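## Task

Carry the tote from the staging bench to the work bench so that it rests entirely on the work bench, with nothing overhanging the edge. Take the wooden block out of the tote and place it on the stand's top plate. The stand's post is already pinned at the correct height and must still be pinned at that height at the end. Moving the post downward quickly can cause failure, even if a robot is holding it. One or both robots may do the work. At the end, release everything and move the robots away. A robot that falls over or is left leaning means failure. Anything that stays in place only because a robot is holding it does not count.

## Robot and tools

Robots. There are two identical Hello Robot Stretch 4 robots, named r1 and r2. Each has an omni-wheel base, a mast with a lift, an arm that telescopes forward, a wrist with yaw, pitch and roll joints, and a two-finger gripper. Each robot carries four cameras: <name>_head_camera, <name>_head_left_camera, <name>_head_right_camera and <name>_wrist_camera. A robot stands about 1.6 m tall, and its base rim reaches at most 0.23 m from the base origin.

Frames. Each robot reports in its own base frame. The origin is on the floor under the centre of the base, with x forward, y to the left and z up. hand_pose is given in this frame and marks a point between the fingertips; the printed value may be slightly off. base_odometry is measured against the base frame as it was at the start of the scene. It is wheel-based, so slipping shows up as travel. Heading is positive to the left, from -3.142 to 3.142. Neither robot knows where the other one is. Only the images, lidar_m and wrist_depth_mm reveal their relative positions.

execute_actions. Arguments: "actions", a list containing either one action or nothing, and optionally "cameras", a list of camera names. Leaving it out, passing null or passing ["all"] returns every camera; [] returns none. An action is an object keyed by "r1" and/or "r2", and each robot gets its own entry. Inside an entry you can give:
- "base" with exactly one relative move, measured from where the base last reported itself:
  - translate_m: metres, -2 to 2, forward positive.
  - strafe_m: metres, -2 to 2, left positive, no turning.
  - rotate_rad: radians, -3.2 to 3.2, counter-clockwise (left) positive.
- "joints": absolute targets by name, each in its own unit. A value outside the range is clipped, and the result reports the clipping.
  - lift_m: 0 to 1.2.
  - arm_m: 0 to 0.55 (extension).
  - wrist_yaw_rad: -1.134 to 4.276 (0 is forward, positive turns left, 3.14 is stowed; above 3.4 the arm may interfere).
  - wrist_pitch_rad: -1.117 to 4.259 (0 is level, 1.57 points down).
  - wrist_roll_rad: -1.117 to 4.259 (positive rolls clockwise as seen from behind the gripper).
  - gripper_m: -0.038 to 0.141 (fingertip gap; below 0 the fingers press together).
- "pace": "slow", "default", "fast" or "max". Base top speeds are 0.1, 0.3, 0.4 and 0.6 m/s, and turn rates are 1, 2, 3 and 4 rad/s. A raised lift lowers these caps.
- "contact_limits": {"arm_m": 0 to 0.75}. This sets how hard the arm may push before it halts. The default is 0.5.
- Alternatively, "end_of_arm": "enable_torque" on its own, which revives wrist or gripper motors that have shut off.

Everything in one action starts together. No action runs longer than 15 s. An unknown key or a bad value rejects the whole call, and nothing moves. Joints or robots left out of an action may keep pushing toward their earlier targets. An empty actions list just returns the state and images.

wait: seconds, 0 to 10. Nothing new is commanded, and the scene keeps running. zoom_image: camera plus region [x0,y0,x1,y1] in pixels of that camera's latest image, measured from the top-left corner, at most 504x504. read_manual: licence text only. finished_scene: scene number 1 or 2. It cannot be undone, and the goal must already be met and stable.

Result lines. base_status and joint_status give the outcome of each motion:
- done
- off_target: the motion stopped short and may still be pushing.
- contact_stop_at_<key>: the motion met resistance. That part then holds or goes slack; a slack lift can sag under a load, and slack wheels can roll.
- limit_stop_at_<name>: a built-in limit stopped it. limit_stop_at_tilt means a lean over 6 degrees and a slack drive. limit_stop_at_own_body means a self-collision.
- time_out
- torque_fault: a wrist or gripper motor has gone limp. Send enable_torque.

on_its_own describes what happened without being commanded; "held at" there means the target, not the position. joint_positions, motor_effort (percent, with the peak in brackets), base_tilt (degrees forward/right, with an offset of up to about 1.5 degrees), turned_by_wheels versus turned_by_imu (a gap over about 0.1 rad suggests slipping or a collision), lidar_m (12 sectors of 30 degrees, counter-clockwise from straight ahead; "-" means nothing seen or closer than 0.25 m), and wrist_depth_mm (a 7x7 grid in mm, 100 to 2000) are also reported. The "pictures" line lists the images in order. Tolerances for done: lift and arm ±0.004, yaw and roll ±0.02, pitch ±0.05, gripper ±0.004.

Gripping. Command a gap smaller than the object's width. The reported gripper value does not confirm a grasp. A firm squeeze shows up as a change in gripper effort. Fingertips pressed against a surface below can jam; raise the lift to free them. To unfold the wrist at the start, send lift_m 0.4 and wrist_yaw_rad 0 together.

Cautions.
- Robots must never press against each other. Once the bases touch, even a few millimetres more can end the run.
- The two bases travel up to about 3 cm differently per metre, so a shared load can tip a robot.
- Avoid turning or driving with more than 1 kg held and arm_m above 0.2, especially at fast paces.
- Avoid steady hard pushes, hitting things, dropping objects and slamming.
- Lower the stand's post slowly and never let it fall free.
- Make sure the block and the tote rest on their own, then open the grippers and back both robots away before calling finished_scene.
- Robot motion time counts toward the result, so work efficiently.

Each tool is called after "Emit:" as name(argument=value, ...) on one line, values as JSON.

## Session

Emit:
execute_actions(actions=[])

Scene clock: 0.00 s.
r1.base_odometry: x=+0.000 y=+0.000 heading=+0.000 (m, m, rad; r1's odometry frame)
r1.turned_by_wheels: +0.000 (rad since the last result)
r1.turned_by_imu: +0.000 (rad since the last result)
r1.base_tilt: forward=-0.3 right=-1.0 (deg)
r1.lidar_m: 1.75 2.73 1.12 0.84 0.83 0.89 1.27 4.28 1.59 1.22 1.91 1.76
r1.base_status: not commanded
r1.joint_positions: lift_m=+0.162 arm_m=+0.002 wrist_yaw_rad=+3.130 wrist_pitch_rad=+0.001 wrist_roll_rad=-0.011 gripper_m=+0.057
r1.joint_status: not commanded
r1.motor_effort: lift_m=+20 arm_m=+0 wrist_yaw_rad=+0 wrist_pitch_rad=-5 wrist_roll_rad=+0 gripper_m=-5 wheel_0=+1 wheel_1=+0 wheel_2=+1 (%)
r1.hand_pose: x=-0.1142 y=+0.0907 z=+0.3402 quat_wxyz=(+0.006, -0.001, -0.006, +1.000) (m; r1's base frame)
r1.wrist_depth_mm: - 146 263 1983 1308 960 798 / - 120 144 1983 1308 976 788 / - 117 144 1808 1308 976 788 / - 133 176 1983 1308 976 798 / 211 - - 1983 1336 991 788 / 227 1576 220 1464 208 931 798 / 225 960 878 154 931 854 788
r2.base_odometry: x=+0.000 y=+0.000 heading=+0.000 (m, m, rad; r2's odometry frame)
r2.turned_by_wheels: +0.000 (rad since the last result)
r2.turned_by_imu: +0.000 (rad since the last result)
r2.base_tilt: forward=-0.3 right=+0.0 (deg)
r2.lidar_m: 0.71 0.96 2.23 2.01 1.67 3.03 1.44 1.70 3.97 1.12 0.76 0.69
r2.base_status: not commanded
r2.joint_positions: lift_m=+0.167 arm_m=-0.002 wrist_yaw_rad=+3.096 wrist_pitch_rad=+0.007 wrist_roll_rad=+0.005 gripper_m=+0.057
r2.joint_status: not commanded
r2.motor_effort: lift_m=+18 arm_m=+0 wrist_yaw_rad=+2 wrist_pitch_rad=-7 wrist_roll_rad=+0 gripper_m=-4 wheel_0=+0 wheel_1=+0 wheel_2=+1 (%)
r2.hand_pose: x=-0.1156 y=+0.1005 z=+0.3437 quat_wxyz=(+0.023, -0.003, +0.003, +1.000) (m; r2's base frame)
r2.wrist_depth_mm: - 137 - - - - - / - 136 - - - - - / - 136 239 - - - - / 111 136 1499 - - - - / 134 1921 - - - - - / 1499 1537 215 1537 218 1464 1397 / 1025 946 904 917 891 917 960
pictures: r1_head_camera, r1_head_left_camera, r1_head_right_camera, r1_wrist_camera, r2_head_camera, r2_head_left_camera, r2_head_right_camera, r2_wrist_camera
Images, in order (width x height): r1_head_camera 420x560, r1_head_left_camera 420x672, r1_head_right_camera 420x672, r1_wrist_camera 616x392, r2_head_camera 420x560, r2_head_left_camera 420x672, r2_head_right_camera 420x672, r2_wrist_camera 616x392.

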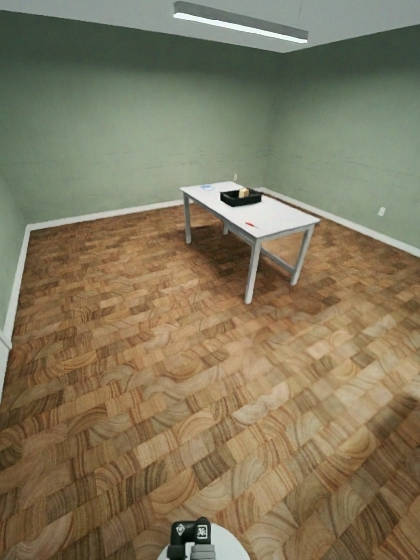

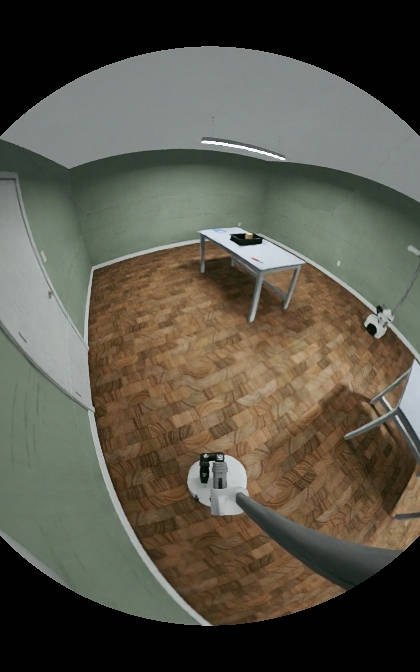

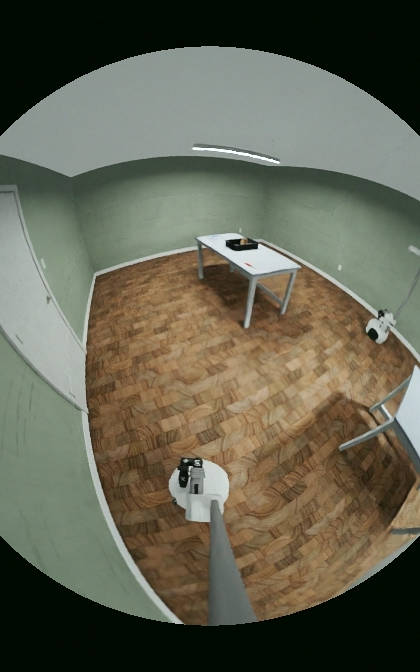

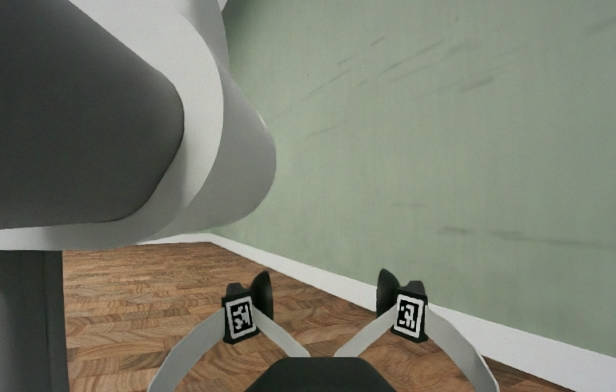

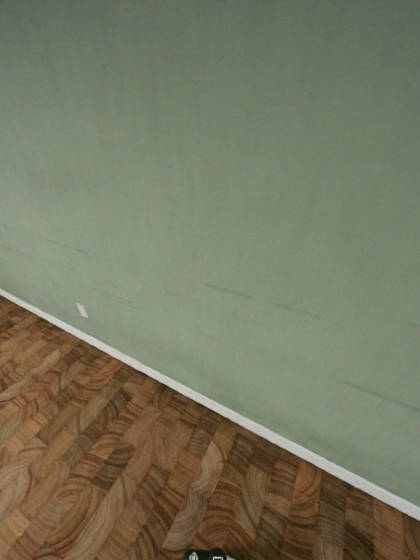

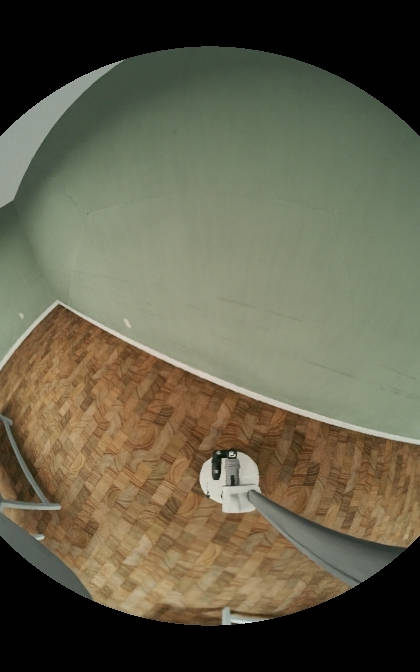

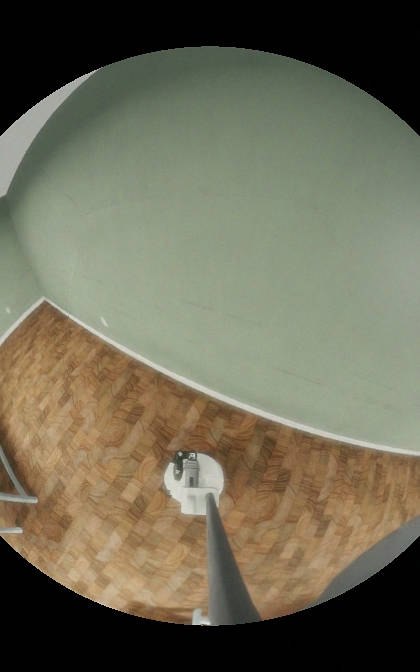

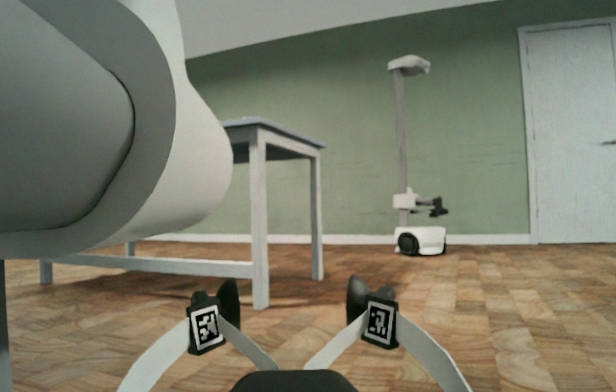

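Emit:
zoom_image(camera="r1_head_camera", region=[170, 160, 330, 310])

Region (170, 160, 330, 310) of r1_head_camera's 420x560 image, scaled by 3.150, with more detail than that image has; it fills the top 472 rows of this view, and the rest is white.

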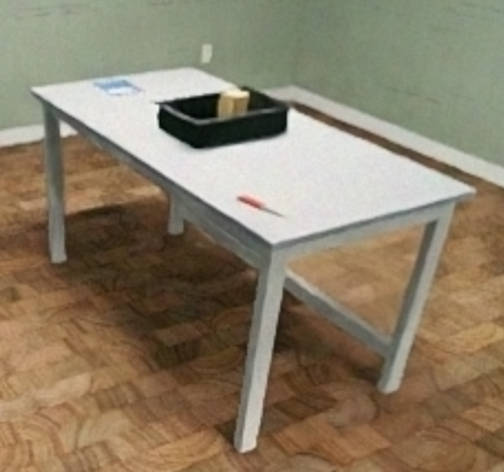

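Emit:
execute_actions(actions=[{"r1":{"base":{"rotate_rad":-1.08},"pace":"fast"},"r2":{"base":{"rotate_rad":-2.7},"pace":"fast"}}], cameras=["r1_head_camera","r2_head_camera","r2_head_right_camera"])

Emit:
execute_actions(actions=[{"r1":{"base":{"strafe_m":2.0},"joints":{"lift_m":0.95,"wrist_yaw_rad":0,"wrist_pitch_rad":0.6},"pace":"max"},"r2":{"joints":{"lift_m":0.4,"wrist_yaw_rad":0},"pace":"fast"}}], cameras=["r1_head_camera","r1_wrist_camera","r2_head_camera"])

Scene clock: 3.47 s.
r1.base_odometry: x=+0.000 y=+0.000 heading=-1.080 (m, m, rad; r1's odometry frame)
r1.turned_by_wheels: -1.080 (rad since the last result)
r1.turned_by_imu: -1.084 (rad since the last result)
r1.base_tilt: forward=-0.4 right=-1.0 (deg)
r1.lidar_m: 1.69 1.83 1.76 3.06 1.17 0.87 0.83 0.86 1.21 3.50 1.64 1.23
r1.base_status: done
r1.joint_positions: lift_m=+0.162 arm_m=+0.002 wrist_yaw_rad=+3.130 wrist_pitch_rad=+0.001 wrist_roll_rad=-0.011 gripper_m=+0.057
r1.joint_status: not commanded
r1.motor_effort: lift_m=+20(19) arm_m=+0(0) wrist_yaw_rad=+0(0) wrist_pitch_rad=-7(5) wrist_roll_rad=+0(0) gripper_m=-3(3) wheel_0=+0(8) wheel_1=+0(9) wheel_2=-1(6) (%)
r1.hand_pose: x=-0.1142 y=+0.0907 z=+0.3402 quat_wxyz=(+0.006, -0.001, -0.006, +1.000) (m; r1's base frame)
r1.wrist_depth_mm: - 146 263 960 960 946 931 / - 120 145 946 960 931 917 / - 117 144 960 976 960 917 / - 132 177 946 960 931 904 / 211 991 960 960 946 917 917 / 228 991 220 946 208 917 917 / 225 946 904 154 917 854 891
r2.base_odometry: x=+0.000 y=+0.000 heading=-2.699 (m, m, rad; r2's odometry frame)
r2.turned_by_wheels: -2.699 (rad since the last result)
r2.turned_by_imu: -2.685 (rad since the last result)
r2.base_tilt: forward=-0.2 right=-0.1 (deg)
r2.lidar_m: 1.56 3.84 1.25 0.79 0.69 0.73 0.91 1.76 2.25 1.63 2.96 1.41
r2.base_status: done
r2.joint_positions: lift_m=+0.167 arm_m=-0.002 wrist_yaw_rad=+3.096 wrist_pitch_rad=+0.007 wrist_roll_rad=+0.005 gripper_m=+0.057
r2.joint_status: not commanded
r2.motor_effort: lift_m=+18(18) arm_m=+0(0) wrist_yaw_rad=+2(2) wrist_pitch_rad=-6(8) wrist_roll_rad=+0(0) gripper_m=-5(4) wheel_0=+4(9) wheel_1=+2(14) wheel_2=+2(13) (%)
r2.hand_pose: x=-0.1156 y=+0.1005 z=+0.3437 quat_wxyz=(+0.023, -0.003, +0.003, +1.000) (m; r2's base frame)
r2.wrist_depth_mm: - 137 1430 1078 866 699 627 / - 136 1366 1060 866 715 627 / - 135 238 1060 866 723 627 / 111 135 1229 1078 878 715 627 / 134 1808 1366 1060 866 715 627 / 1499 1576 216 1042 218 707 634 / 1025 946 917 946 820 691 627
pictures: r1_head_camera, r2_head_camera, r2_head_right_camera
Images, in order (width x height): r1_head_camera 420x560, r2_head_camera 420x560, r2_head_right_camera 420x672.

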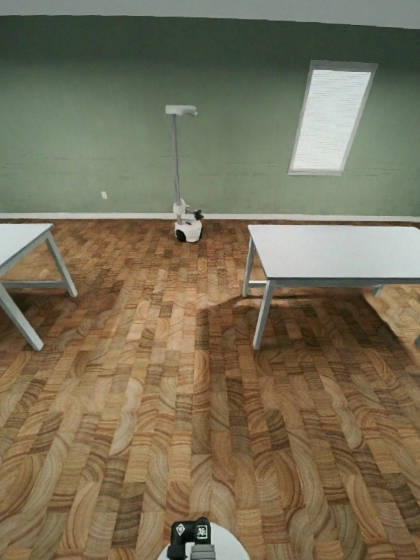

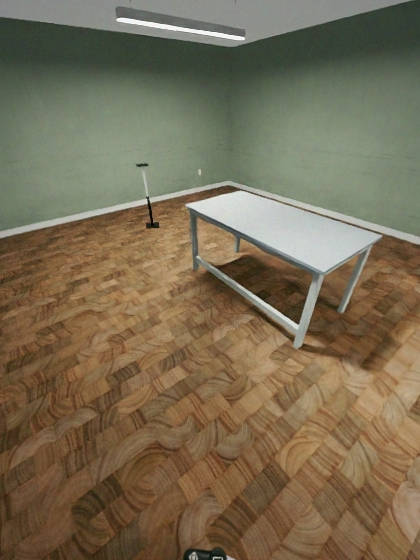

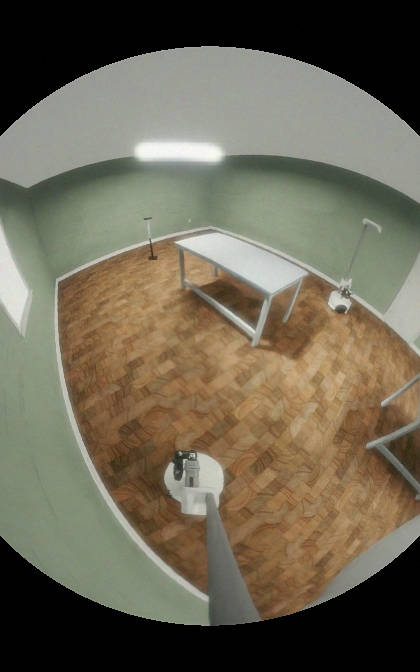

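Scene clock: 8.20 s.
r1.base_odometry: x=+1.764 y=+0.943 heading=-1.080 (m, m, rad; r1's odometry frame)
r1.turned_by_wheels: +0.000 (rad since the last result)
r1.turned_by_imu: -0.004 (rad since the last result)
r1.base_tilt: forward=-0.3 right=-0.9 (deg)
r1.lidar_m: 1.16 1.22 2.41 2.31 1.15 0.83 0.78 0.80 1.14 3.34 2.71 1.22
r1.base_status: done
r1.joint_positions: lift_m=+0.950 arm_m=+0.002 wrist_yaw_rad=+0.000 wrist_pitch_rad=+0.602 wrist_roll_rad=-0.011 gripper_m=+0.057
r1.joint_status: all done
r1.motor_effort: lift_m=+22(27) arm_m=+0(0) wrist_yaw_rad=-1(7) wrist_pitch_rad=-6(7) wrist_roll_rad=+0(0) gripper_m=-4(4) wheel_0=+1(13) wheel_1=+1(14) wheel_2=+1(0) (%)
r1.hand_pose: x=+0.4111 y=-0.0873 z=+0.9647 quat_wxyz=(+0.955, -0.005, +0.296, +0.002) (m; r1's base frame)
r1.wrist_depth_mm: - - - - - - - / - 1308 1205 1160 1182 1160 - / 1118 1078 1078 1078 - 1808 - / - - - 1921 1863 1921 1983 / 1808 1756 1756 1661 1708 1576 1618 / 1464 1499 219 1430 209 1366 1366 / 1308 1229 1205 154 1205 1182 1229
r2.base_odometry: x=+0.000 y=+0.000 heading=-2.699 (m, m, rad; r2's odometry frame)
r2.turned_by_wheels: +0.000 (rad since the last result)
r2.turned_by_imu: +0.002 (rad since the last result)
r2.base_tilt: forward=-0.1 right=-0.1 (deg)
r2.lidar_m: 1.54 3.82 1.27 0.79 0.68 0.71 0.89 1.75 2.21 1.65 3.99 1.38
r2.base_status: not commanded
r2.joint_positions: lift_m=+0.400 arm_m=-0.002 wrist_yaw_rad=+0.001 wrist_pitch_rad=+0.007 wrist_roll_rad=+0.005 gripper_m=+0.057
r2.joint_status: all done
r2.motor_effort: lift_m=+22(23) arm_m=-1(0) wrist_yaw_rad=+0(5) wrist_pitch_rad=-8(8) wrist_roll_rad=+0(0) gripper_m=-4(0) wheel_0=+3(4) wheel_1=+2(2) wheel_2=+2(2) (%)
r2.hand_pose: x=+0.4571 y=-0.0872 z=+0.5760 quat_wxyz=(+1.000, +0.003, +0.003, +0.000) (m; r2's base frame)
r2.wrist_depth_mm: - - - - - - - / - - - - - - - / - - - - - - - / - - - - - 1205 - / - - - - - - - / - - 216 - 217 1983 - / 1537 1464 1397 1499 1336 1160 1430
pictures: r1_head_camera, r1_wrist_camera, r2_head_camera
camera_calibration (this result's frames):
r1_wrist_camera: T_world_to_cam=[[0.035719, -0.99906, -0.0245438, -0.0706145], [-0.543194, 0.00120588, -0.839606, 1.09491], [0.838847, 0.0433219, -0.542641, 0.408988], [0, 0, 0, 1]] pos_world=[0.254191, -0.0895866, 1.13949]
Images, in order (width x height): r1_head_camera 420x560, r1_wrist_camera 616x392, r2_head_camera 420x560.

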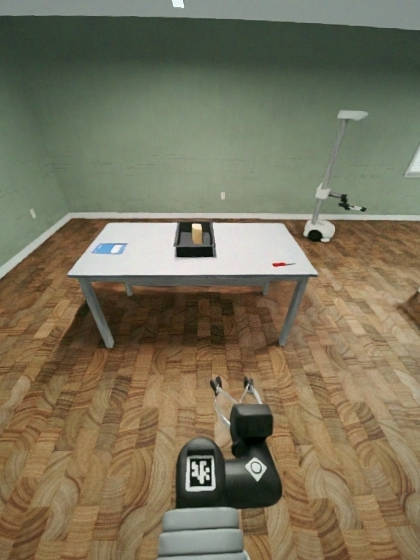

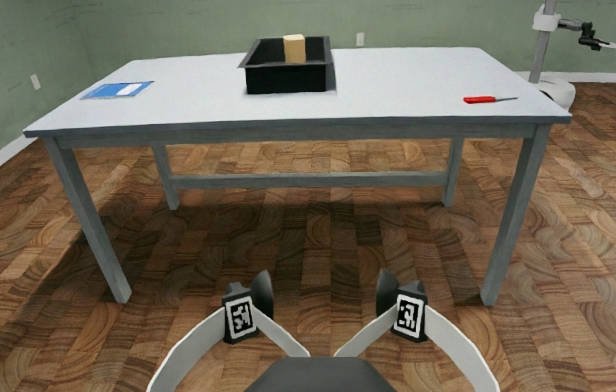

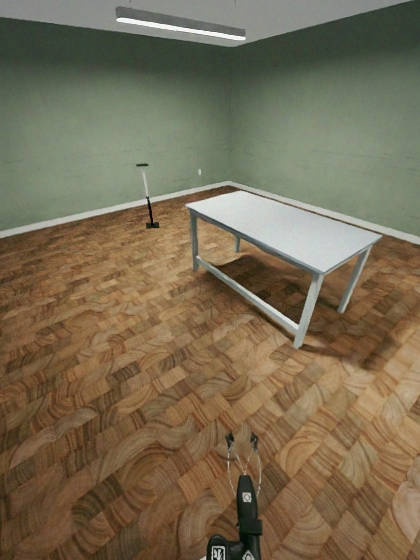

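Emit:
execute_actions(actions=[{"r1":{"base":{"translate_m":0.75},"joints":{"wrist_pitch_rad":0.9},"pace":"max"},"r2":{"base":{"rotate_rad":-0.89},"pace":"fast"}}], cameras=["r1_head_camera","r1_wrist_camera","r2_head_camera"])

Emit:
execute_actions(actions=[{"r1":{"base":{"strafe_m":0.1}},"r2":{"base":{"strafe_m":-1.77},"joints":{"lift_m":0.95,"wrist_pitch_rad":0.6},"pace":"max"}}], cameras=["r1_head_camera","r1_wrist_camera","r2_head_camera"])

Scene clock: 12.43 s.
r1.base_odometry: x=+2.118 y=+0.281 heading=-1.080 (m, m, rad; r1's odometry frame)
r1.turned_by_wheels: +0.000 (rad since the last result)
r1.turned_by_imu: -0.003 (rad since the last result)
r1.base_tilt: forward=-0.2 right=-0.9 (deg)
r1.lidar_m: 0.42 0.44 0.65 2.30 2.21 1.59 1.53 1.60 2.26 2.46 0.62 0.44
r1.base_status: done
r1.joint_positions: lift_m=+0.950 arm_m=+0.002 wrist_yaw_rad=+0.000 wrist_pitch_rad=+0.901 wrist_roll_rad=-0.011 gripper_m=+0.057
r1.joint_status: all done
r1.motor_effort: lift_m=+22(22) arm_m=+0(0) wrist_yaw_rad=+0(1) wrist_pitch_rad=-1(3) wrist_roll_rad=+1(0) gripper_m=-5(3) wheel_0=+1(7) wheel_1=+0(5) wheel_2=+1(11) (%)
r1.hand_pose: x=+0.3523 y=-0.0874 z=+0.9019 quat_wxyz=(+0.900, -0.005, +0.435, +0.002) (m; r1's base frame)
r1.wrist_depth_mm: 788 741 691 683 699 691 654 / 661 544 609 480 597 585 580 / 559 525 512 508 512 508 496 / 484 477 469 462 449 445 436 / 427 424 418 413 407 399 394 / 1205 1205 219 1118 208 1118 1138 / 1098 1078 1060 154 1025 1025 1008
r2.base_odometry: x=+0.000 y=+0.000 heading=+2.694 (m, m, rad; r2's odometry frame)
r2.turned_by_wheels: -0.889 (rad since the last result)
r2.turned_by_imu: -0.884 (rad since the last result)
r2.base_tilt: forward=-0.3 right=-0.1 (deg)
r2.lidar_m: 3.99 1.39 1.78 2.96 1.04 0.75 0.70 0.73 1.01 2.74 1.84 1.67
r2.base_status: done
r2.joint_positions: lift_m=+0.400 arm_m=-0.002 wrist_yaw_rad=+0.000 wrist_pitch_rad=+0.007 wrist_roll_rad=+0.005 gripper_m=+0.057
r2.joint_status: not commanded
r2.motor_effort: lift_m=+21(22) arm_m=+0(1) wrist_yaw_rad=+2(0) wrist_pitch_rad=-9(7) wrist_roll_rad=+0(0) gripper_m=-1(4) wheel_0=+4(10) wheel_1=+2(11) wheel_2=+2(11) (%)
r2.hand_pose: x=+0.4571 y=-0.0874 z=+0.5761 quat_wxyz=(+1.000, +0.003, +0.003, +0.000) (m; r2's base frame)
r2.wrist_depth_mm: - - - - - - - / - - - - - - - / - - - - - - - / 1098 - - - - - - / - - - - - - - / 1921 - 215 - 218 - - / 1366 1464 1430 1464 1397 1366 1499
pictures: r1_head_camera, r1_wrist_camera, r2_head_camera
camera_calibration (this result's frames):
r1_wrist_camera: T_world_to_cam=[[0.0266586, -0.99907, -0.0338834, -0.0585096], [-0.766578, 0.00132347, -0.642149, 0.910866], [0.641597, 0.0430931, -0.76583, 0.694924], [0, 0, 0, 1]] pos_world=[0.253949, -0.0896071, 1.11512]
Images, in order (width x height): r1_head_camera 420x560, r1_wrist_camera 616x392, r2_head_camera 420x560.

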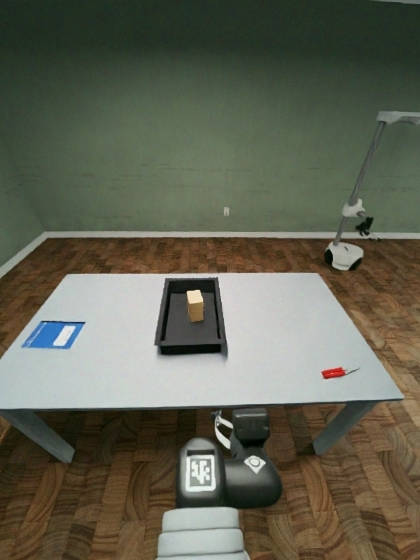

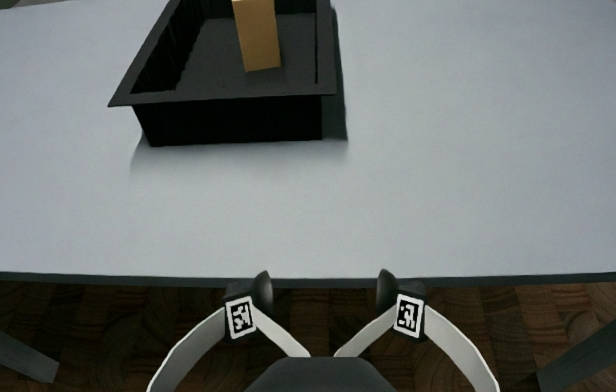

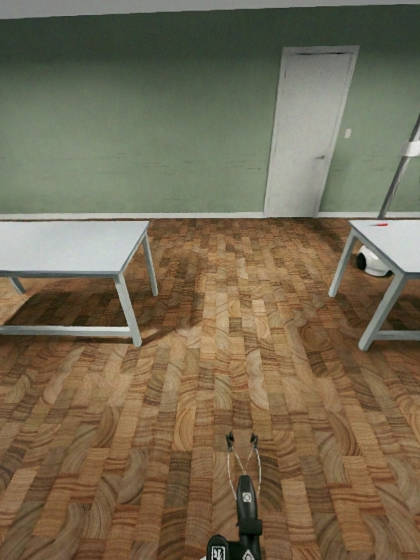

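Scene clock: 17.03 s.
r1.base_odometry: x=+2.206 y=+0.328 heading=-1.080 (m, m, rad; r1's odometry frame)
r1.turned_by_wheels: +0.000 (rad since the last result)
r1.turned_by_imu: +0.001 (rad since the last result)
r1.base_tilt: forward=-0.4 right=-1.0 (deg)
r1.lidar_m: 0.41 0.45 0.63 2.20 2.21 1.62 1.54 1.60 2.26 2.56 0.62 0.43
r1.base_status: done
r1.joint_positions: lift_m=+0.950 arm_m=+0.002 wrist_yaw_rad=+0.000 wrist_pitch_rad=+0.901 wrist_roll_rad=-0.011 gripper_m=+0.057
r1.joint_status: not commanded
r1.motor_effort: lift_m=+22(22) arm_m=+0(0) wrist_yaw_rad=+0(0) wrist_pitch_rad=-1(2) wrist_roll_rad=+0(0) gripper_m=-2(5) wheel_0=+0(7) wheel_1=-1(8) wheel_2=+0(2) (%)
r1.hand_pose: x=+0.3523 y=-0.0874 z=+0.9019 quat_wxyz=(+0.900, -0.005, +0.435, +0.002) (m; r1's base frame)
r1.wrist_depth_mm: 778 768 691 661 676 683 668 / 654 640 580 597 488 580 574 / 554 539 517 508 500 500 496 / 480 477 466 462 452 445 439 / 424 421 418 413 402 399 394 / 1205 1205 219 1182 208 1118 1118 / 960 1078 1060 154 1060 1042 1025
r2.base_odometry: x=+0.765 y=+1.596 heading=+2.695 (m, m, rad; r2's odometry frame)
r2.turned_by_wheels: +0.000 (rad since the last result)
r2.turned_by_imu: +0.008 (rad since the last result)
r2.base_tilt: forward=-0.1 right=-0.1 (deg)
r2.lidar_m: 1.24 1.28 2.72 2.87 1.06 0.71 0.68 0.72 1.01 2.28 2.41 1.32
r2.base_status: done
r2.joint_positions: lift_m=+0.950 arm_m=-0.002 wrist_yaw_rad=+0.000 wrist_pitch_rad=+0.602 wrist_roll_rad=+0.005 gripper_m=+0.057
r2.joint_status: all done
r2.motor_effort: lift_m=+20(24) arm_m=+0(0) wrist_yaw_rad=+2(1) wrist_pitch_rad=-6(1) wrist_roll_rad=+0(0) gripper_m=-2(5) wheel_0=+0(15) wheel_1=+3(12) wheel_2=+0(1) (%)
r2.hand_pose: x=+0.4064 y=-0.0874 z=+0.9647 quat_wxyz=(+0.955, +0.002, +0.296, -0.001) (m; r2's base frame)
r2.wrist_depth_mm: - - - - - - - / - 1281 1255 1160 1308 1281 - / 1138 - - - - 1182 - / - - - - - - - / 1756 1537 1708 1661 1576 1537 1708 / 1430 1430 215 1430 217 1397 1430 / 1229 1182 1160 1255 1182 1229 1255
pictures: r1_head_camera, r1_wrist_camera, r2_head_camera
camera_calibration (this result's frames):
r1_wrist_camera: T_world_to_cam=[[0.0266583, -0.99907, -0.0338834, -0.0585094], [-0.766578, 0.00132381, -0.64215, 0.910866], [0.641597, 0.0430929, -0.76583, 0.694923], [0, 0, 0, 1]] pos_world=[0.253949, -0.0896071, 1.11512]
Images, in order (width x height): r1_head_camera 420x560, r1_wrist_camera 616x392, r2_head_camera 420x560.

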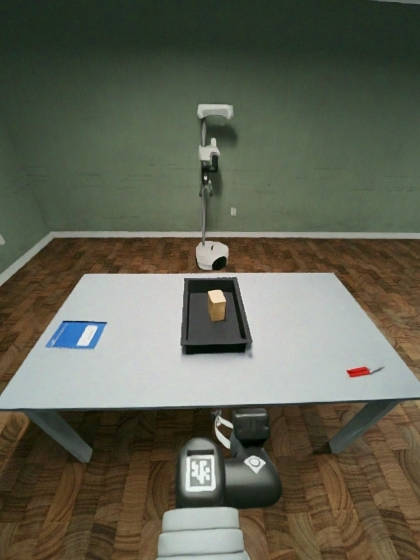

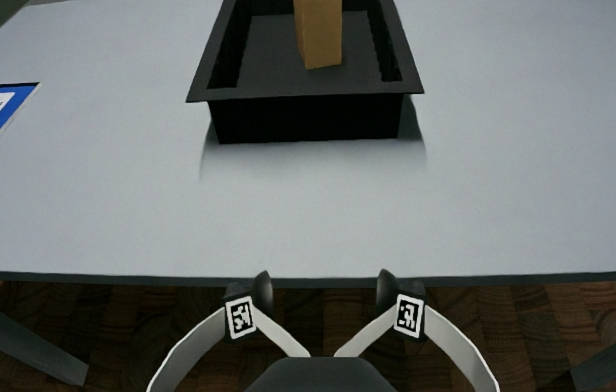

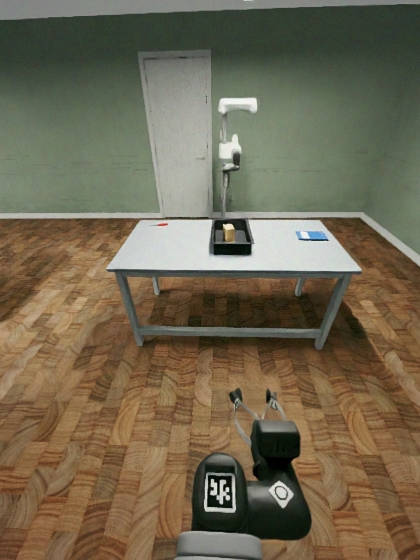

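Emit:
execute_actions(actions=[{"r1":{"base":{"translate_m":0.13},"joints":{"lift_m":1.04,"wrist_pitch_rad":1.45,"wrist_roll_rad":1.57,"gripper_m":0.1},"pace":"slow"},"r2":{"base":{"translate_m":0.9},"joints":{"lift_m":1.04,"wrist_pitch_rad":1.45,"wrist_roll_rad":1.57,"gripper_m":0.1},"pace":"max"}}], cameras=["r2_head_camera"])

Scene clock: 21.97 s.
r1.base_odometry: x=+2.267 y=+0.214 heading=-1.080 (m, m, rad; r1's odometry frame)
r1.turned_by_wheels: +0.000 (rad since the last result)
r1.turned_by_imu: +0.001 (rad since the last result)
r1.base_tilt: forward=-0.4 right=-1.1 (deg)
r1.lidar_m: 0.29 0.31 0.43 2.21 2.29 1.75 1.68 1.72 2.43 2.53 0.45 0.31
r1.base_status: done
r1.joint_positions: lift_m=+1.040 arm_m=+0.002 wrist_yaw_rad=+0.000 wrist_pitch_rad=+1.450 wrist_roll_rad=+1.569 gripper_m=+0.100
r1.joint_status: all done
r1.motor_effort: lift_m=+24(26) arm_m=+0(0) wrist_yaw_rad=+0(0) wrist_pitch_rad=+1(2) wrist_roll_rad=+1(5) gripper_m=-4(5) wheel_0=+1(2) wheel_1=+0(4) wheel_2=-3(6) (%)
r1.hand_pose: x=+0.2080 y=-0.0874 z=+0.9315 quat_wxyz=(+0.530, +0.529, +0.469, -0.469) (m; r1's base frame)
r1.wrist_depth_mm: 459 442 427 1182 1160 1078 1078 / 459 442 424 1160 1138 1098 1042 / 459 439 421 1160 1160 1098 1078 / 402 436 421 1160 1138 904 1060 / 397 436 424 1182 931 891 1060 / 392 436 208 1160 917 878 1042 / 397 436 418 152 1138 1078 1078
r2.base_odometry: x=-0.046 y=+1.985 heading=+2.695 (m, m, rad; r2's odometry frame)
r2.turned_by_wheels: +0.000 (rad since the last result)
r2.turned_by_imu: +0.001 (rad since the last result)
r2.base_tilt: forward=+0.0 right=-0.1 (deg)
r2.lidar_m: 0.33 0.38 0.52 2.44 2.30 1.66 1.59 1.67 2.27 2.30 0.51 0.41
r2.base_status: done
r2.joint_positions: lift_m=+1.040 arm_m=-0.002 wrist_yaw_rad=+0.000 wrist_pitch_rad=+1.450 wrist_roll_rad=+1.570 gripper_m=+0.100
r2.joint_status: all done
r2.motor_effort: lift_m=+21(25) arm_m=+0(1) wrist_yaw_rad=+4(3) wrist_pitch_rad=-1(1) wrist_roll_rad=+1(5) gripper_m=-5(1) wheel_0=+5(9) wheel_1=+2(9) wheel_2=-2(16) (%)
r2.hand_pose: x=+0.2033 y=-0.0874 z=+0.9316 quat_wxyz=(+0.530, +0.529, +0.469, -0.469) (m; r2's base frame)
r2.wrist_depth_mm: 424 415 1205 1160 1098 1138 1098 / 418 413 1182 1138 1160 1118 1098 / 421 415 1182 1138 1138 1118 1098 / 415 413 1182 1160 917 1118 1078 / 415 407 1160 1118 931 891 452 / 413 407 1138 1138 212 1078 1098 / 413 404 1138 647 1138 1098 1078
pictures: r2_head_camera
Images, in order (width x height): r2_head_camera 420x560.

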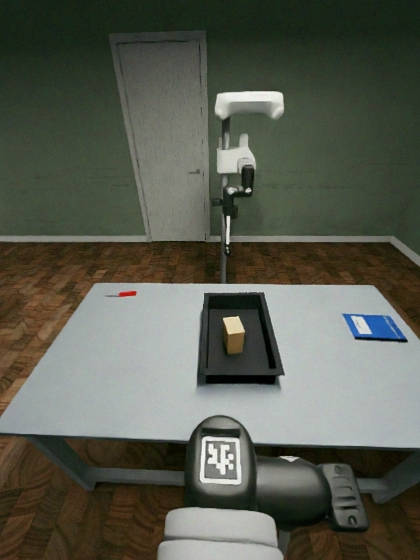

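Emit:
execute_actions(actions=[{"r1":{"joints":{"arm_m":0.30,"lift_m":1.0}},"r2":{"base":{"translate_m":0.06},"joints":{"arm_m":0.29,"lift_m":1.0}}}], cameras=["r1_head_camera","r1_wrist_camera","r2_head_camera","r2_wrist_camera"])

Scene clock: 24.37 s.
r1.base_odometry: x=+2.267 y=+0.214 heading=-1.080 (m, m, rad; r1's odometry frame)
r1.turned_by_wheels: +0.000 (rad since the last result)
r1.turned_by_imu: +0.001 (rad since the last result)
r1.base_tilt: forward=-0.2 right=-1.0 (deg)
r1.lidar_m: 0.29 0.30 0.44 2.20 2.31 1.77 1.67 1.72 2.45 2.53 0.44 0.32
r1.base_status: not commanded
r1.joint_positions: lift_m=+1.000 arm_m=+0.299 wrist_yaw_rad=+0.000 wrist_pitch_rad=+1.450 wrist_roll_rad=+1.570 gripper_m=+0.100
r1.joint_status: all done
r1.motor_effort: lift_m=+17(19) arm_m=+7(7) wrist_yaw_rad=+0(0) wrist_pitch_rad=-1(2) wrist_roll_rad=+2(2) gripper_m=-1(1) wheel_0=+1(1) wheel_1=+0(0) wheel_2=-2(3) (%)
r1.hand_pose: x=+0.5045 y=-0.0874 z=+0.8921 quat_wxyz=(+0.530, +0.529, +0.469, -0.469) (m; r1's base frame)
r1.wrist_depth_mm: 410 394 379 364 349 336 329 / 410 397 377 362 349 336 1008 / 404 300 290 276 345 336 1025 / 399 382 373 359 347 334 809 / 397 379 373 355 349 336 325 / 267 368 208 357 345 327 325 / 402 387 368 152 343 330 324
r2.base_odometry: x=-0.100 y=+2.010 heading=+2.696 (m, m, rad; r2's odometry frame)
r2.turned_by_wheels: +0.001 (rad since the last result)
r2.turned_by_imu: +0.001 (rad since the last result)
r2.base_tilt: forward=-0.2 right=-0.1 (deg)
r2.lidar_m: 0.27 0.32 0.44 2.40 2.39 1.77 1.65 1.74 2.35 2.30 0.44 0.32
r2.base_status: done
r2.joint_positions: lift_m=+1.000 arm_m=+0.289 wrist_yaw_rad=+0.000 wrist_pitch_rad=+1.450 wrist_roll_rad=+1.570 gripper_m=+0.100
r2.joint_status: all done
r2.motor_effort: lift_m=+14(20) arm_m=+7(5) wrist_yaw_rad=+1(3) wrist_pitch_rad=-1(1) wrist_roll_rad=+1(2) gripper_m=-2(3) wheel_0=+5(8) wheel_1=+4(7) wheel_2=-1(14) (%)
r2.hand_pose: x=+0.4945 y=-0.0874 z=+0.8922 quat_wxyz=(+0.530, +0.529, +0.469, -0.469) (m; r2's base frame)
r2.wrist_depth_mm: 379 370 364 357 349 342 1060 / 377 368 364 353 347 345 1025 / 282 276 273 266 345 342 1060 / 370 364 357 347 347 342 842 / 368 364 357 345 342 342 831 / 243 264 353 349 212 340 831 / 242 238 353 210 340 332 1008
pictures: r1_head_camera, r1_wrist_camera, r2_head_camera, r2_wrist_camera
camera_calibration (this result's frames):
r1_wrist_camera: T_world_to_cam=[[-0.986556, 0.0099446, -0.163119, 0.651758], [0.0143835, 0.999557, -0.0260545, 0.164913], [0.162787, -0.0280505, -0.986262, 1.0218], [0, 0, 0, 1]] pos_world=[0.474288, -0.142659, 1.11837]
r2_wrist_camera: T_world_to_cam=[[-0.997347, 0.02685, -0.0676569, 0.541327], [0.0293129, 0.998933, -0.0356765, 0.169792], [0.0666268, -0.0375651, -0.997071, 1.07782], [0, 0, 0, 1]] pos_world=[0.463102, -0.143657, 1.11735]
Images, in order (width x height): r1_head_camera 420x560, r1_wrist_camera 616x392, r2_head_camera 420x560, r2_wrist_camera 616x392.

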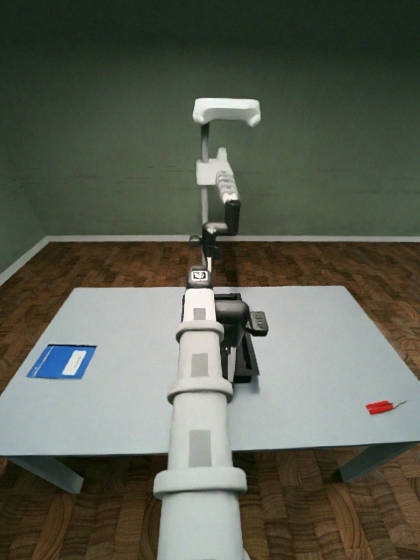

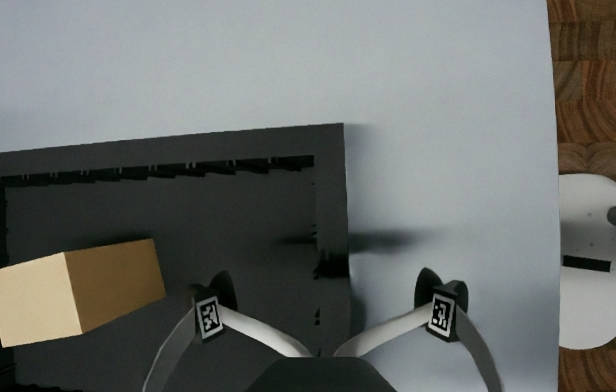

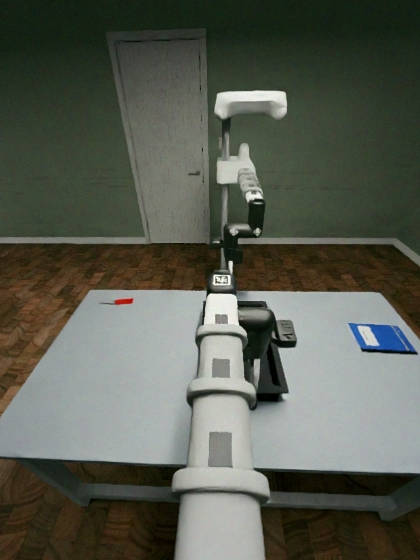

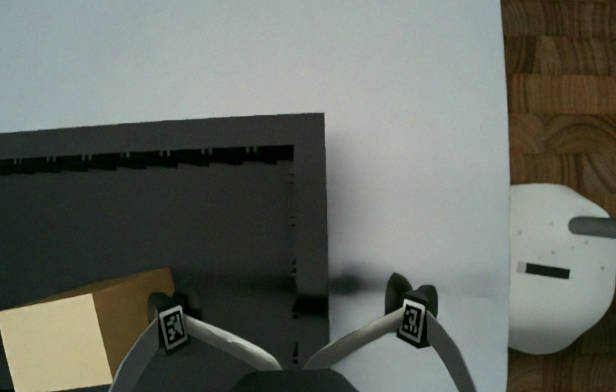

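Emit:
execute_actions(actions=[{"r1":{"joints":{"arm_m":0.304,"lift_m":0.922,"gripper_m":0.09}},"r2":{"joints":{"arm_m":0.281,"lift_m":0.927,"gripper_m":0.09}}}], cameras=["r1_wrist_camera","r2_wrist_camera"])

Emit:
execute_actions(actions=[{"r1":{"joints":{"gripper_m":-0.03}},"r2":{"joints":{"gripper_m":-0.03}}}], cameras=["r1_wrist_camera","r2_wrist_camera","r1_head_right_camera"])

Scene clock: 26.10 s.
r1.base_odometry: x=+2.267 y=+0.214 heading=-1.080 (m, m, rad; r1's odometry frame)
r1.turned_by_wheels: +0.000 (rad since the last result)
r1.turned_by_imu: +0.001 (rad since the last result)
r1.base_tilt: forward=-0.2 right=-1.0 (deg)
r1.lidar_m: 0.30 0.30 0.43 2.20 2.31 1.74 1.67 1.71 2.43 2.55 0.44 0.31
r1.base_status: not commanded
r1.joint_positions: lift_m=+0.922 arm_m=+0.303 wrist_yaw_rad=+0.000 wrist_pitch_rad=+1.450 wrist_roll_rad=+1.570 gripper_m=+0.090
r1.joint_status: all done
r1.motor_effort: lift_m=+17(19) arm_m=+7(4) wrist_yaw_rad=+0(1) wrist_pitch_rad=+0(0) wrist_roll_rad=+1(1) gripper_m=-2(1) wheel_0=+2(2) wheel_1=+0(0) wheel_2=-2(3) (%)
r1.hand_pose: x=+0.5085 y=-0.0874 z=+0.8141 quat_wxyz=(+0.530, +0.529, +0.469, -0.469) (m; r1's base frame)
r1.wrist_depth_mm: 322 306 296 283 273 263 255 / 320 306 294 279 271 262 255 / 219 211 203 195 271 262 255 / 312 303 290 277 272 260 255 / 312 300 289 191 271 262 253 / 242 294 219 190 216 257 254 / 309 303 286 151 267 256 252
r2.base_odometry: x=-0.100 y=+2.010 heading=+2.696 (m, m, rad; r2's odometry frame)
r2.turned_by_wheels: +0.000 (rad since the last result)
r2.turned_by_imu: +0.001 (rad since the last result)
r2.base_tilt: forward=-0.2 right=-0.2 (deg)
r2.lidar_m: 0.29 0.32 0.45 2.42 2.44 1.75 1.66 1.72 2.37 2.33 0.46 0.32
r2.base_status: not commanded
r2.joint_positions: lift_m=+0.927 arm_m=+0.282 wrist_yaw_rad=+0.000 wrist_pitch_rad=+1.450 wrist_roll_rad=+1.570 gripper_m=+0.090
r2.joint_status: all done
r2.motor_effort: lift_m=+14(15) arm_m=-6(7) wrist_yaw_rad=+2(1) wrist_pitch_rad=-2(1) wrist_roll_rad=+1(1) gripper_m=-1(3) wheel_0=+5(5) wheel_1=+4(4) wheel_2=-1(1) (%)
r2.hand_pose: x=+0.4878 y=-0.0874 z=+0.8192 quat_wxyz=(+0.530, +0.529, +0.469, -0.469) (m; r2's base frame)
r2.wrist_depth_mm: 300 294 289 282 277 272 991 / 298 291 196 281 277 270 960 / 215 216 235 279 276 270 976 / 294 287 281 278 274 267 798 / 291 286 282 192 273 267 778 / 232 278 278 190 212 267 768 / 208 237 278 174 271 263 759
pictures: r1_wrist_camera, r2_wrist_camera
camera_calibration (this result's frames):
r1_wrist_camera: T_world_to_cam=[[-0.986562, 0.0100002, -0.163083, 0.642953], [0.014439, 0.999556, -0.026055, 0.162797], [0.16275, -0.0280596, -0.986268, 0.944251], [0, 0, 0, 1]] pos_world=[0.478285, -0.142659, 1.04038]
r2_wrist_camera: T_world_to_cam=[[-0.997353, 0.0268552, -0.0675674, 0.529593], [0.0293149, 0.998933, -0.0356792, 0.167387], [0.0665371, -0.0375654, -0.997077, 1.00554], [0, 0, 0, 1]] pos_world=[0.456379, -0.143657, 1.04436]
Images, in order (width x height): r1_wrist_camera 616x392, r2_wrist_camera 616x392.

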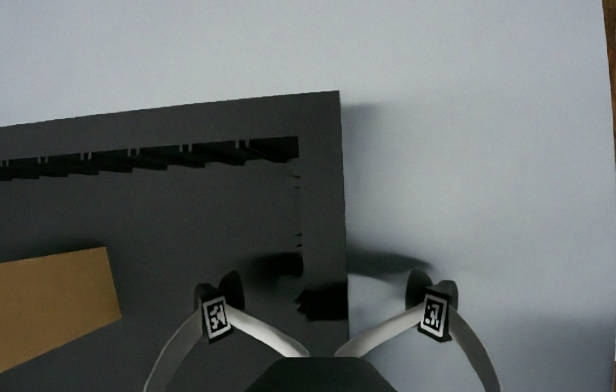

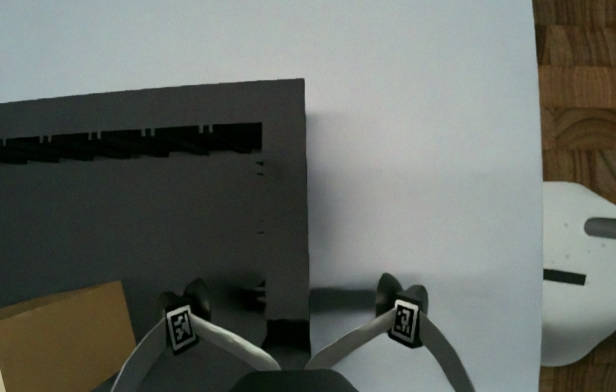

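Scene clock: 28.00 s.
r1.base_odometry: x=+2.267 y=+0.214 heading=-1.080 (m, m, rad; r1's odometry frame)
r1.turned_by_wheels: +0.000 (rad since the last result)
r1.turned_by_imu: +0.001 (rad since the last result)
r1.base_tilt: forward=-0.2 right=-1.0 (deg)
r1.lidar_m: 0.29 0.31 0.44 2.21 2.29 1.74 1.66 1.72 2.45 2.54 0.42 0.32
r1.base_status: not commanded
r1.joint_positions: lift_m=+0.922 arm_m=+0.303 wrist_yaw_rad=+0.004 wrist_pitch_rad=+1.442 wrist_roll_rad=+1.570 gripper_m=-0.029
r1.joint_status: all done
r1.motor_effort: lift_m=+18(18) arm_m=+4(6) wrist_yaw_rad=-10(10) wrist_pitch_rad=+22(26) wrist_roll_rad=+2(2) gripper_m=-25(24) wheel_0=+1(1) wheel_1=+0(0) wheel_2=+1(2) (%)
r1.hand_pose: x=+0.5115 y=-0.0873 z=+0.8143 quat_wxyz=(+0.532, +0.530, +0.468, -0.466) (m; r1's base frame)
r1.wrist_depth_mm: 325 310 297 283 271 262 253 / 322 307 291 278 272 262 253 / 206 198 195 179 271 260 254 / 303 291 278 179 272 260 252 / 274 287 277 179 270 260 252 / 240 287 276 178 187 259 251 / 301 290 274 176 265 254 251
r2.base_odometry: x=-0.100 y=+2.010 heading=+2.696 (m, m, rad; r2's odometry frame)
r2.turned_by_wheels: +0.000 (rad since the last result)
r2.turned_by_imu: +0.001 (rad since the last result)
r2.base_tilt: forward=-0.2 right=+0.0 (deg)
r2.lidar_m: 0.30 0.31 0.42 2.40 2.40 1.73 1.63 1.73 2.35 2.29 0.46 0.31
r2.base_status: not commanded
r2.joint_positions: lift_m=+0.927 arm_m=+0.282 wrist_yaw_rad=+0.003 wrist_pitch_rad=+1.442 wrist_roll_rad=+1.570 gripper_m=-0.029
r2.joint_status: all done
r2.motor_effort: lift_m=+15(15) arm_m=-6(6) wrist_yaw_rad=-7(7) wrist_pitch_rad=+22(24) wrist_roll_rad=+1(1) gripper_m=-19(21) wheel_0=+5(5) wheel_1=+4(4) wheel_2=-1(1) (%)
r2.hand_pose: x=+0.4905 y=-0.0873 z=+0.8194 quat_wxyz=(+0.532, +0.530, +0.468, -0.466) (m; r2's base frame)
r2.wrist_depth_mm: 303 296 289 282 277 272 960 / 301 191 186 279 277 270 976 / 219 229 235 209 273 268 976 / 285 278 271 268 274 266 768 / 283 277 270 266 272 267 517 / 224 273 206 179 271 265 508 / 202 156 266 178 175 264 778
pictures: r1_head_right_camera, r1_wrist_camera, r2_wrist_camera
camera_calibration (this result's frames):
r1_wrist_camera: T_world_to_cam=[[-0.985251, 0.00658183, -0.170989, 0.651418], [0.0111791, 0.999601, -0.0259377, 0.164205], [0.17075, -0.0274666, -0.984931, 0.938829], [0, 0, 0, 1]] pos_world=[0.479669, -0.142641, 1.04033]
r2_wrist_camera: T_world_to_cam=[[-0.996821, 0.0238115, -0.076026, 0.538697], [0.0265661, 0.999019, -0.0354281, 0.168351], [0.0751078, -0.0373352, -0.996476, 1.0009], [0, 0, 0, 1]] pos_world=[0.457337, -0.143644, 1.04429]
Images, in order (width x height): r1_head_right_camera 420x672, r1_wrist_camera 616x392, r2_wrist_camera 616x392.

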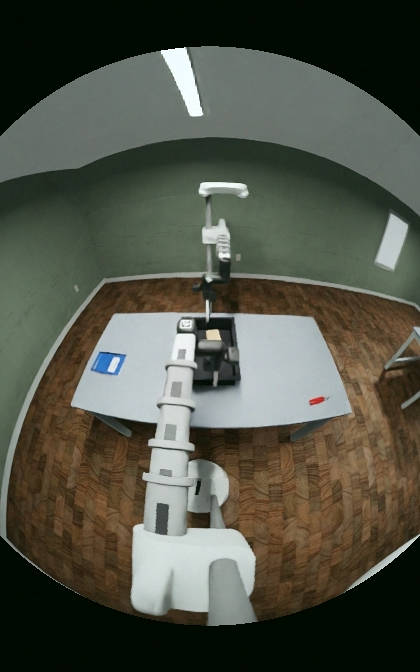

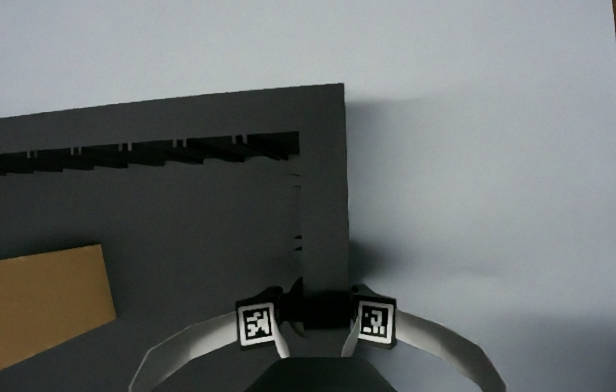

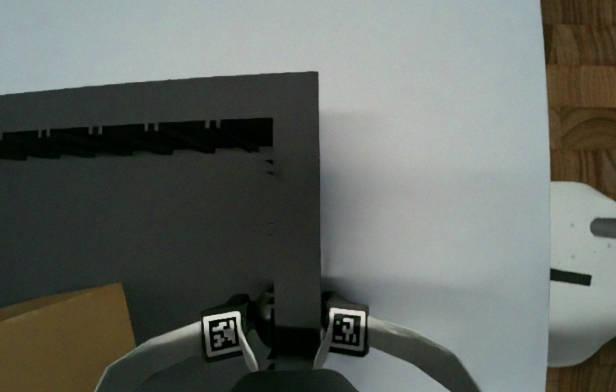

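Emit:
execute_actions(actions=[{"r1":{"joints":{"arm_m":0.31,"lift_m":0.975},"pace":"slow"},"r2":{"joints":{"arm_m":0.289,"lift_m":0.98},"pace":"slow"}}], cameras=["r1_wrist_camera","r2_wrist_camera"])

Scene clock: 29.60 s.
r1.base_odometry: x=+2.267 y=+0.214 heading=-1.080 (m, m, rad; r1's odometry frame)
r1.turned_by_wheels: +0.000 (rad since the last result)
r1.turned_by_imu: +0.000 (rad since the last result)
r1.base_tilt: forward=-0.3 right=-0.9 (deg)
r1.lidar_m: 0.29 0.31 0.44 2.20 2.29 1.75 1.68 1.73 2.44 2.55 0.40 0.33
r1.base_status: not commanded
r1.joint_positions: lift_m=+0.975 arm_m=+0.309 wrist_yaw_rad=+0.003 wrist_pitch_rad=+1.447 wrist_roll_rad=+1.570 gripper_m=-0.029
r1.joint_status: all done
r1.motor_effort: lift_m=+25(27) arm_m=+5(6) wrist_yaw_rad=-7(10) wrist_pitch_rad=+10(24) wrist_roll_rad=+2(2) gripper_m=-23(23) wheel_0=+1(1) wheel_1=+0(0) wheel_2=+1(1) (%)
r1.hand_pose: x=+0.5158 y=-0.0873 z=+0.8665 quat_wxyz=(+0.531, +0.529, +0.469, -0.467) (m; r1's base frame)
r1.wrist_depth_mm: 384 366 349 338 324 310 303 / 384 364 347 330 322 312 303 / 206 199 192 180 322 310 300 / 304 291 278 267 320 309 301 / 298 289 278 267 322 309 301 / 235 287 276 179 192 309 298 / 300 291 274 178 317 227 300
r2.base_odometry: x=-0.100 y=+2.010 heading=+2.696 (m, m, rad; r2's odometry frame)
r2.turned_by_wheels: +0.000 (rad since the last result)
r2.turned_by_imu: +0.001 (rad since the last result)
r2.base_tilt: forward=-0.2 right=-0.1 (deg)
r2.lidar_m: 0.27 0.32 0.43 2.40 2.42 1.76 1.65 1.73 2.34 2.30 0.44 0.31
r2.base_status: not commanded
r2.joint_positions: lift_m=+0.980 arm_m=+0.288 wrist_yaw_rad=+0.002 wrist_pitch_rad=+1.447 wrist_roll_rad=+1.570 gripper_m=-0.029
r2.joint_status: all done
r2.motor_effort: lift_m=+24(25) arm_m=+5(7) wrist_yaw_rad=-5(7) wrist_pitch_rad=+9(23) wrist_roll_rad=+1(1) gripper_m=-19(17) wheel_0=+5(5) wheel_1=+4(4) wheel_2=-1(1) (%)
r2.hand_pose: x=+0.4948 y=-0.0873 z=+0.8715 quat_wxyz=(+0.531, +0.529, +0.469, -0.467) (m; r2's base frame)
r2.wrist_depth_mm: 355 351 342 338 327 320 1042 / 355 192 187 184 327 322 1025 / 213 227 228 183 325 320 1025 / 286 277 271 182 325 319 820 / 282 278 271 181 322 319 820 / 220 272 268 181 320 317 820 / 196 185 224 179 175 310 904
pictures: r1_wrist_camera, r2_wrist_camera
camera_calibration (this result's frames):
r1_wrist_camera: T_world_to_cam=[[-0.986048, 0.00755386, -0.166292, 0.661042], [0.0120437, 0.999589, -0.0260077, 0.165166], [0.166027, -0.0276475, -0.985734, 0.992657], [0, 0, 0, 1]] pos_world=[0.485021, -0.142647, 1.09272]
r2_wrist_camera: T_world_to_cam=[[-0.997192, 0.0245383, -0.0707529, 0.542646], [0.0271076, 0.998999, -0.0355849, 0.169978], [0.0698088, -0.0374029, -0.996859, 1.05541], [0, 0, 0, 1]] pos_world=[0.462837, -0.143648, 1.09654]
Images, in order (width x height): r1_wrist_camera 616x392, r2_wrist_camera 616x392.

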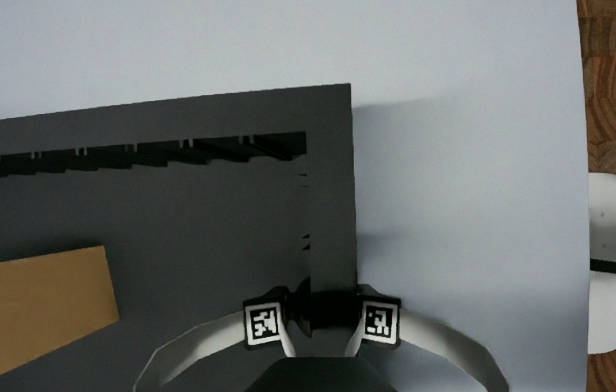

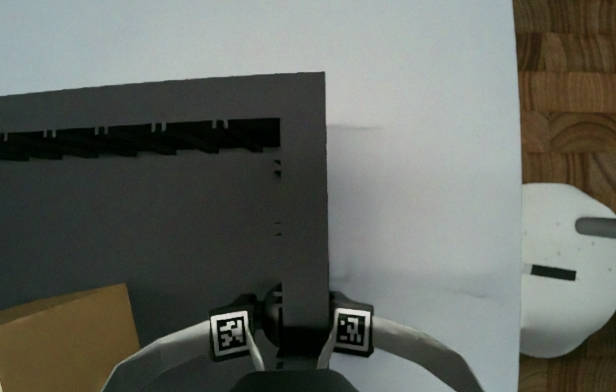

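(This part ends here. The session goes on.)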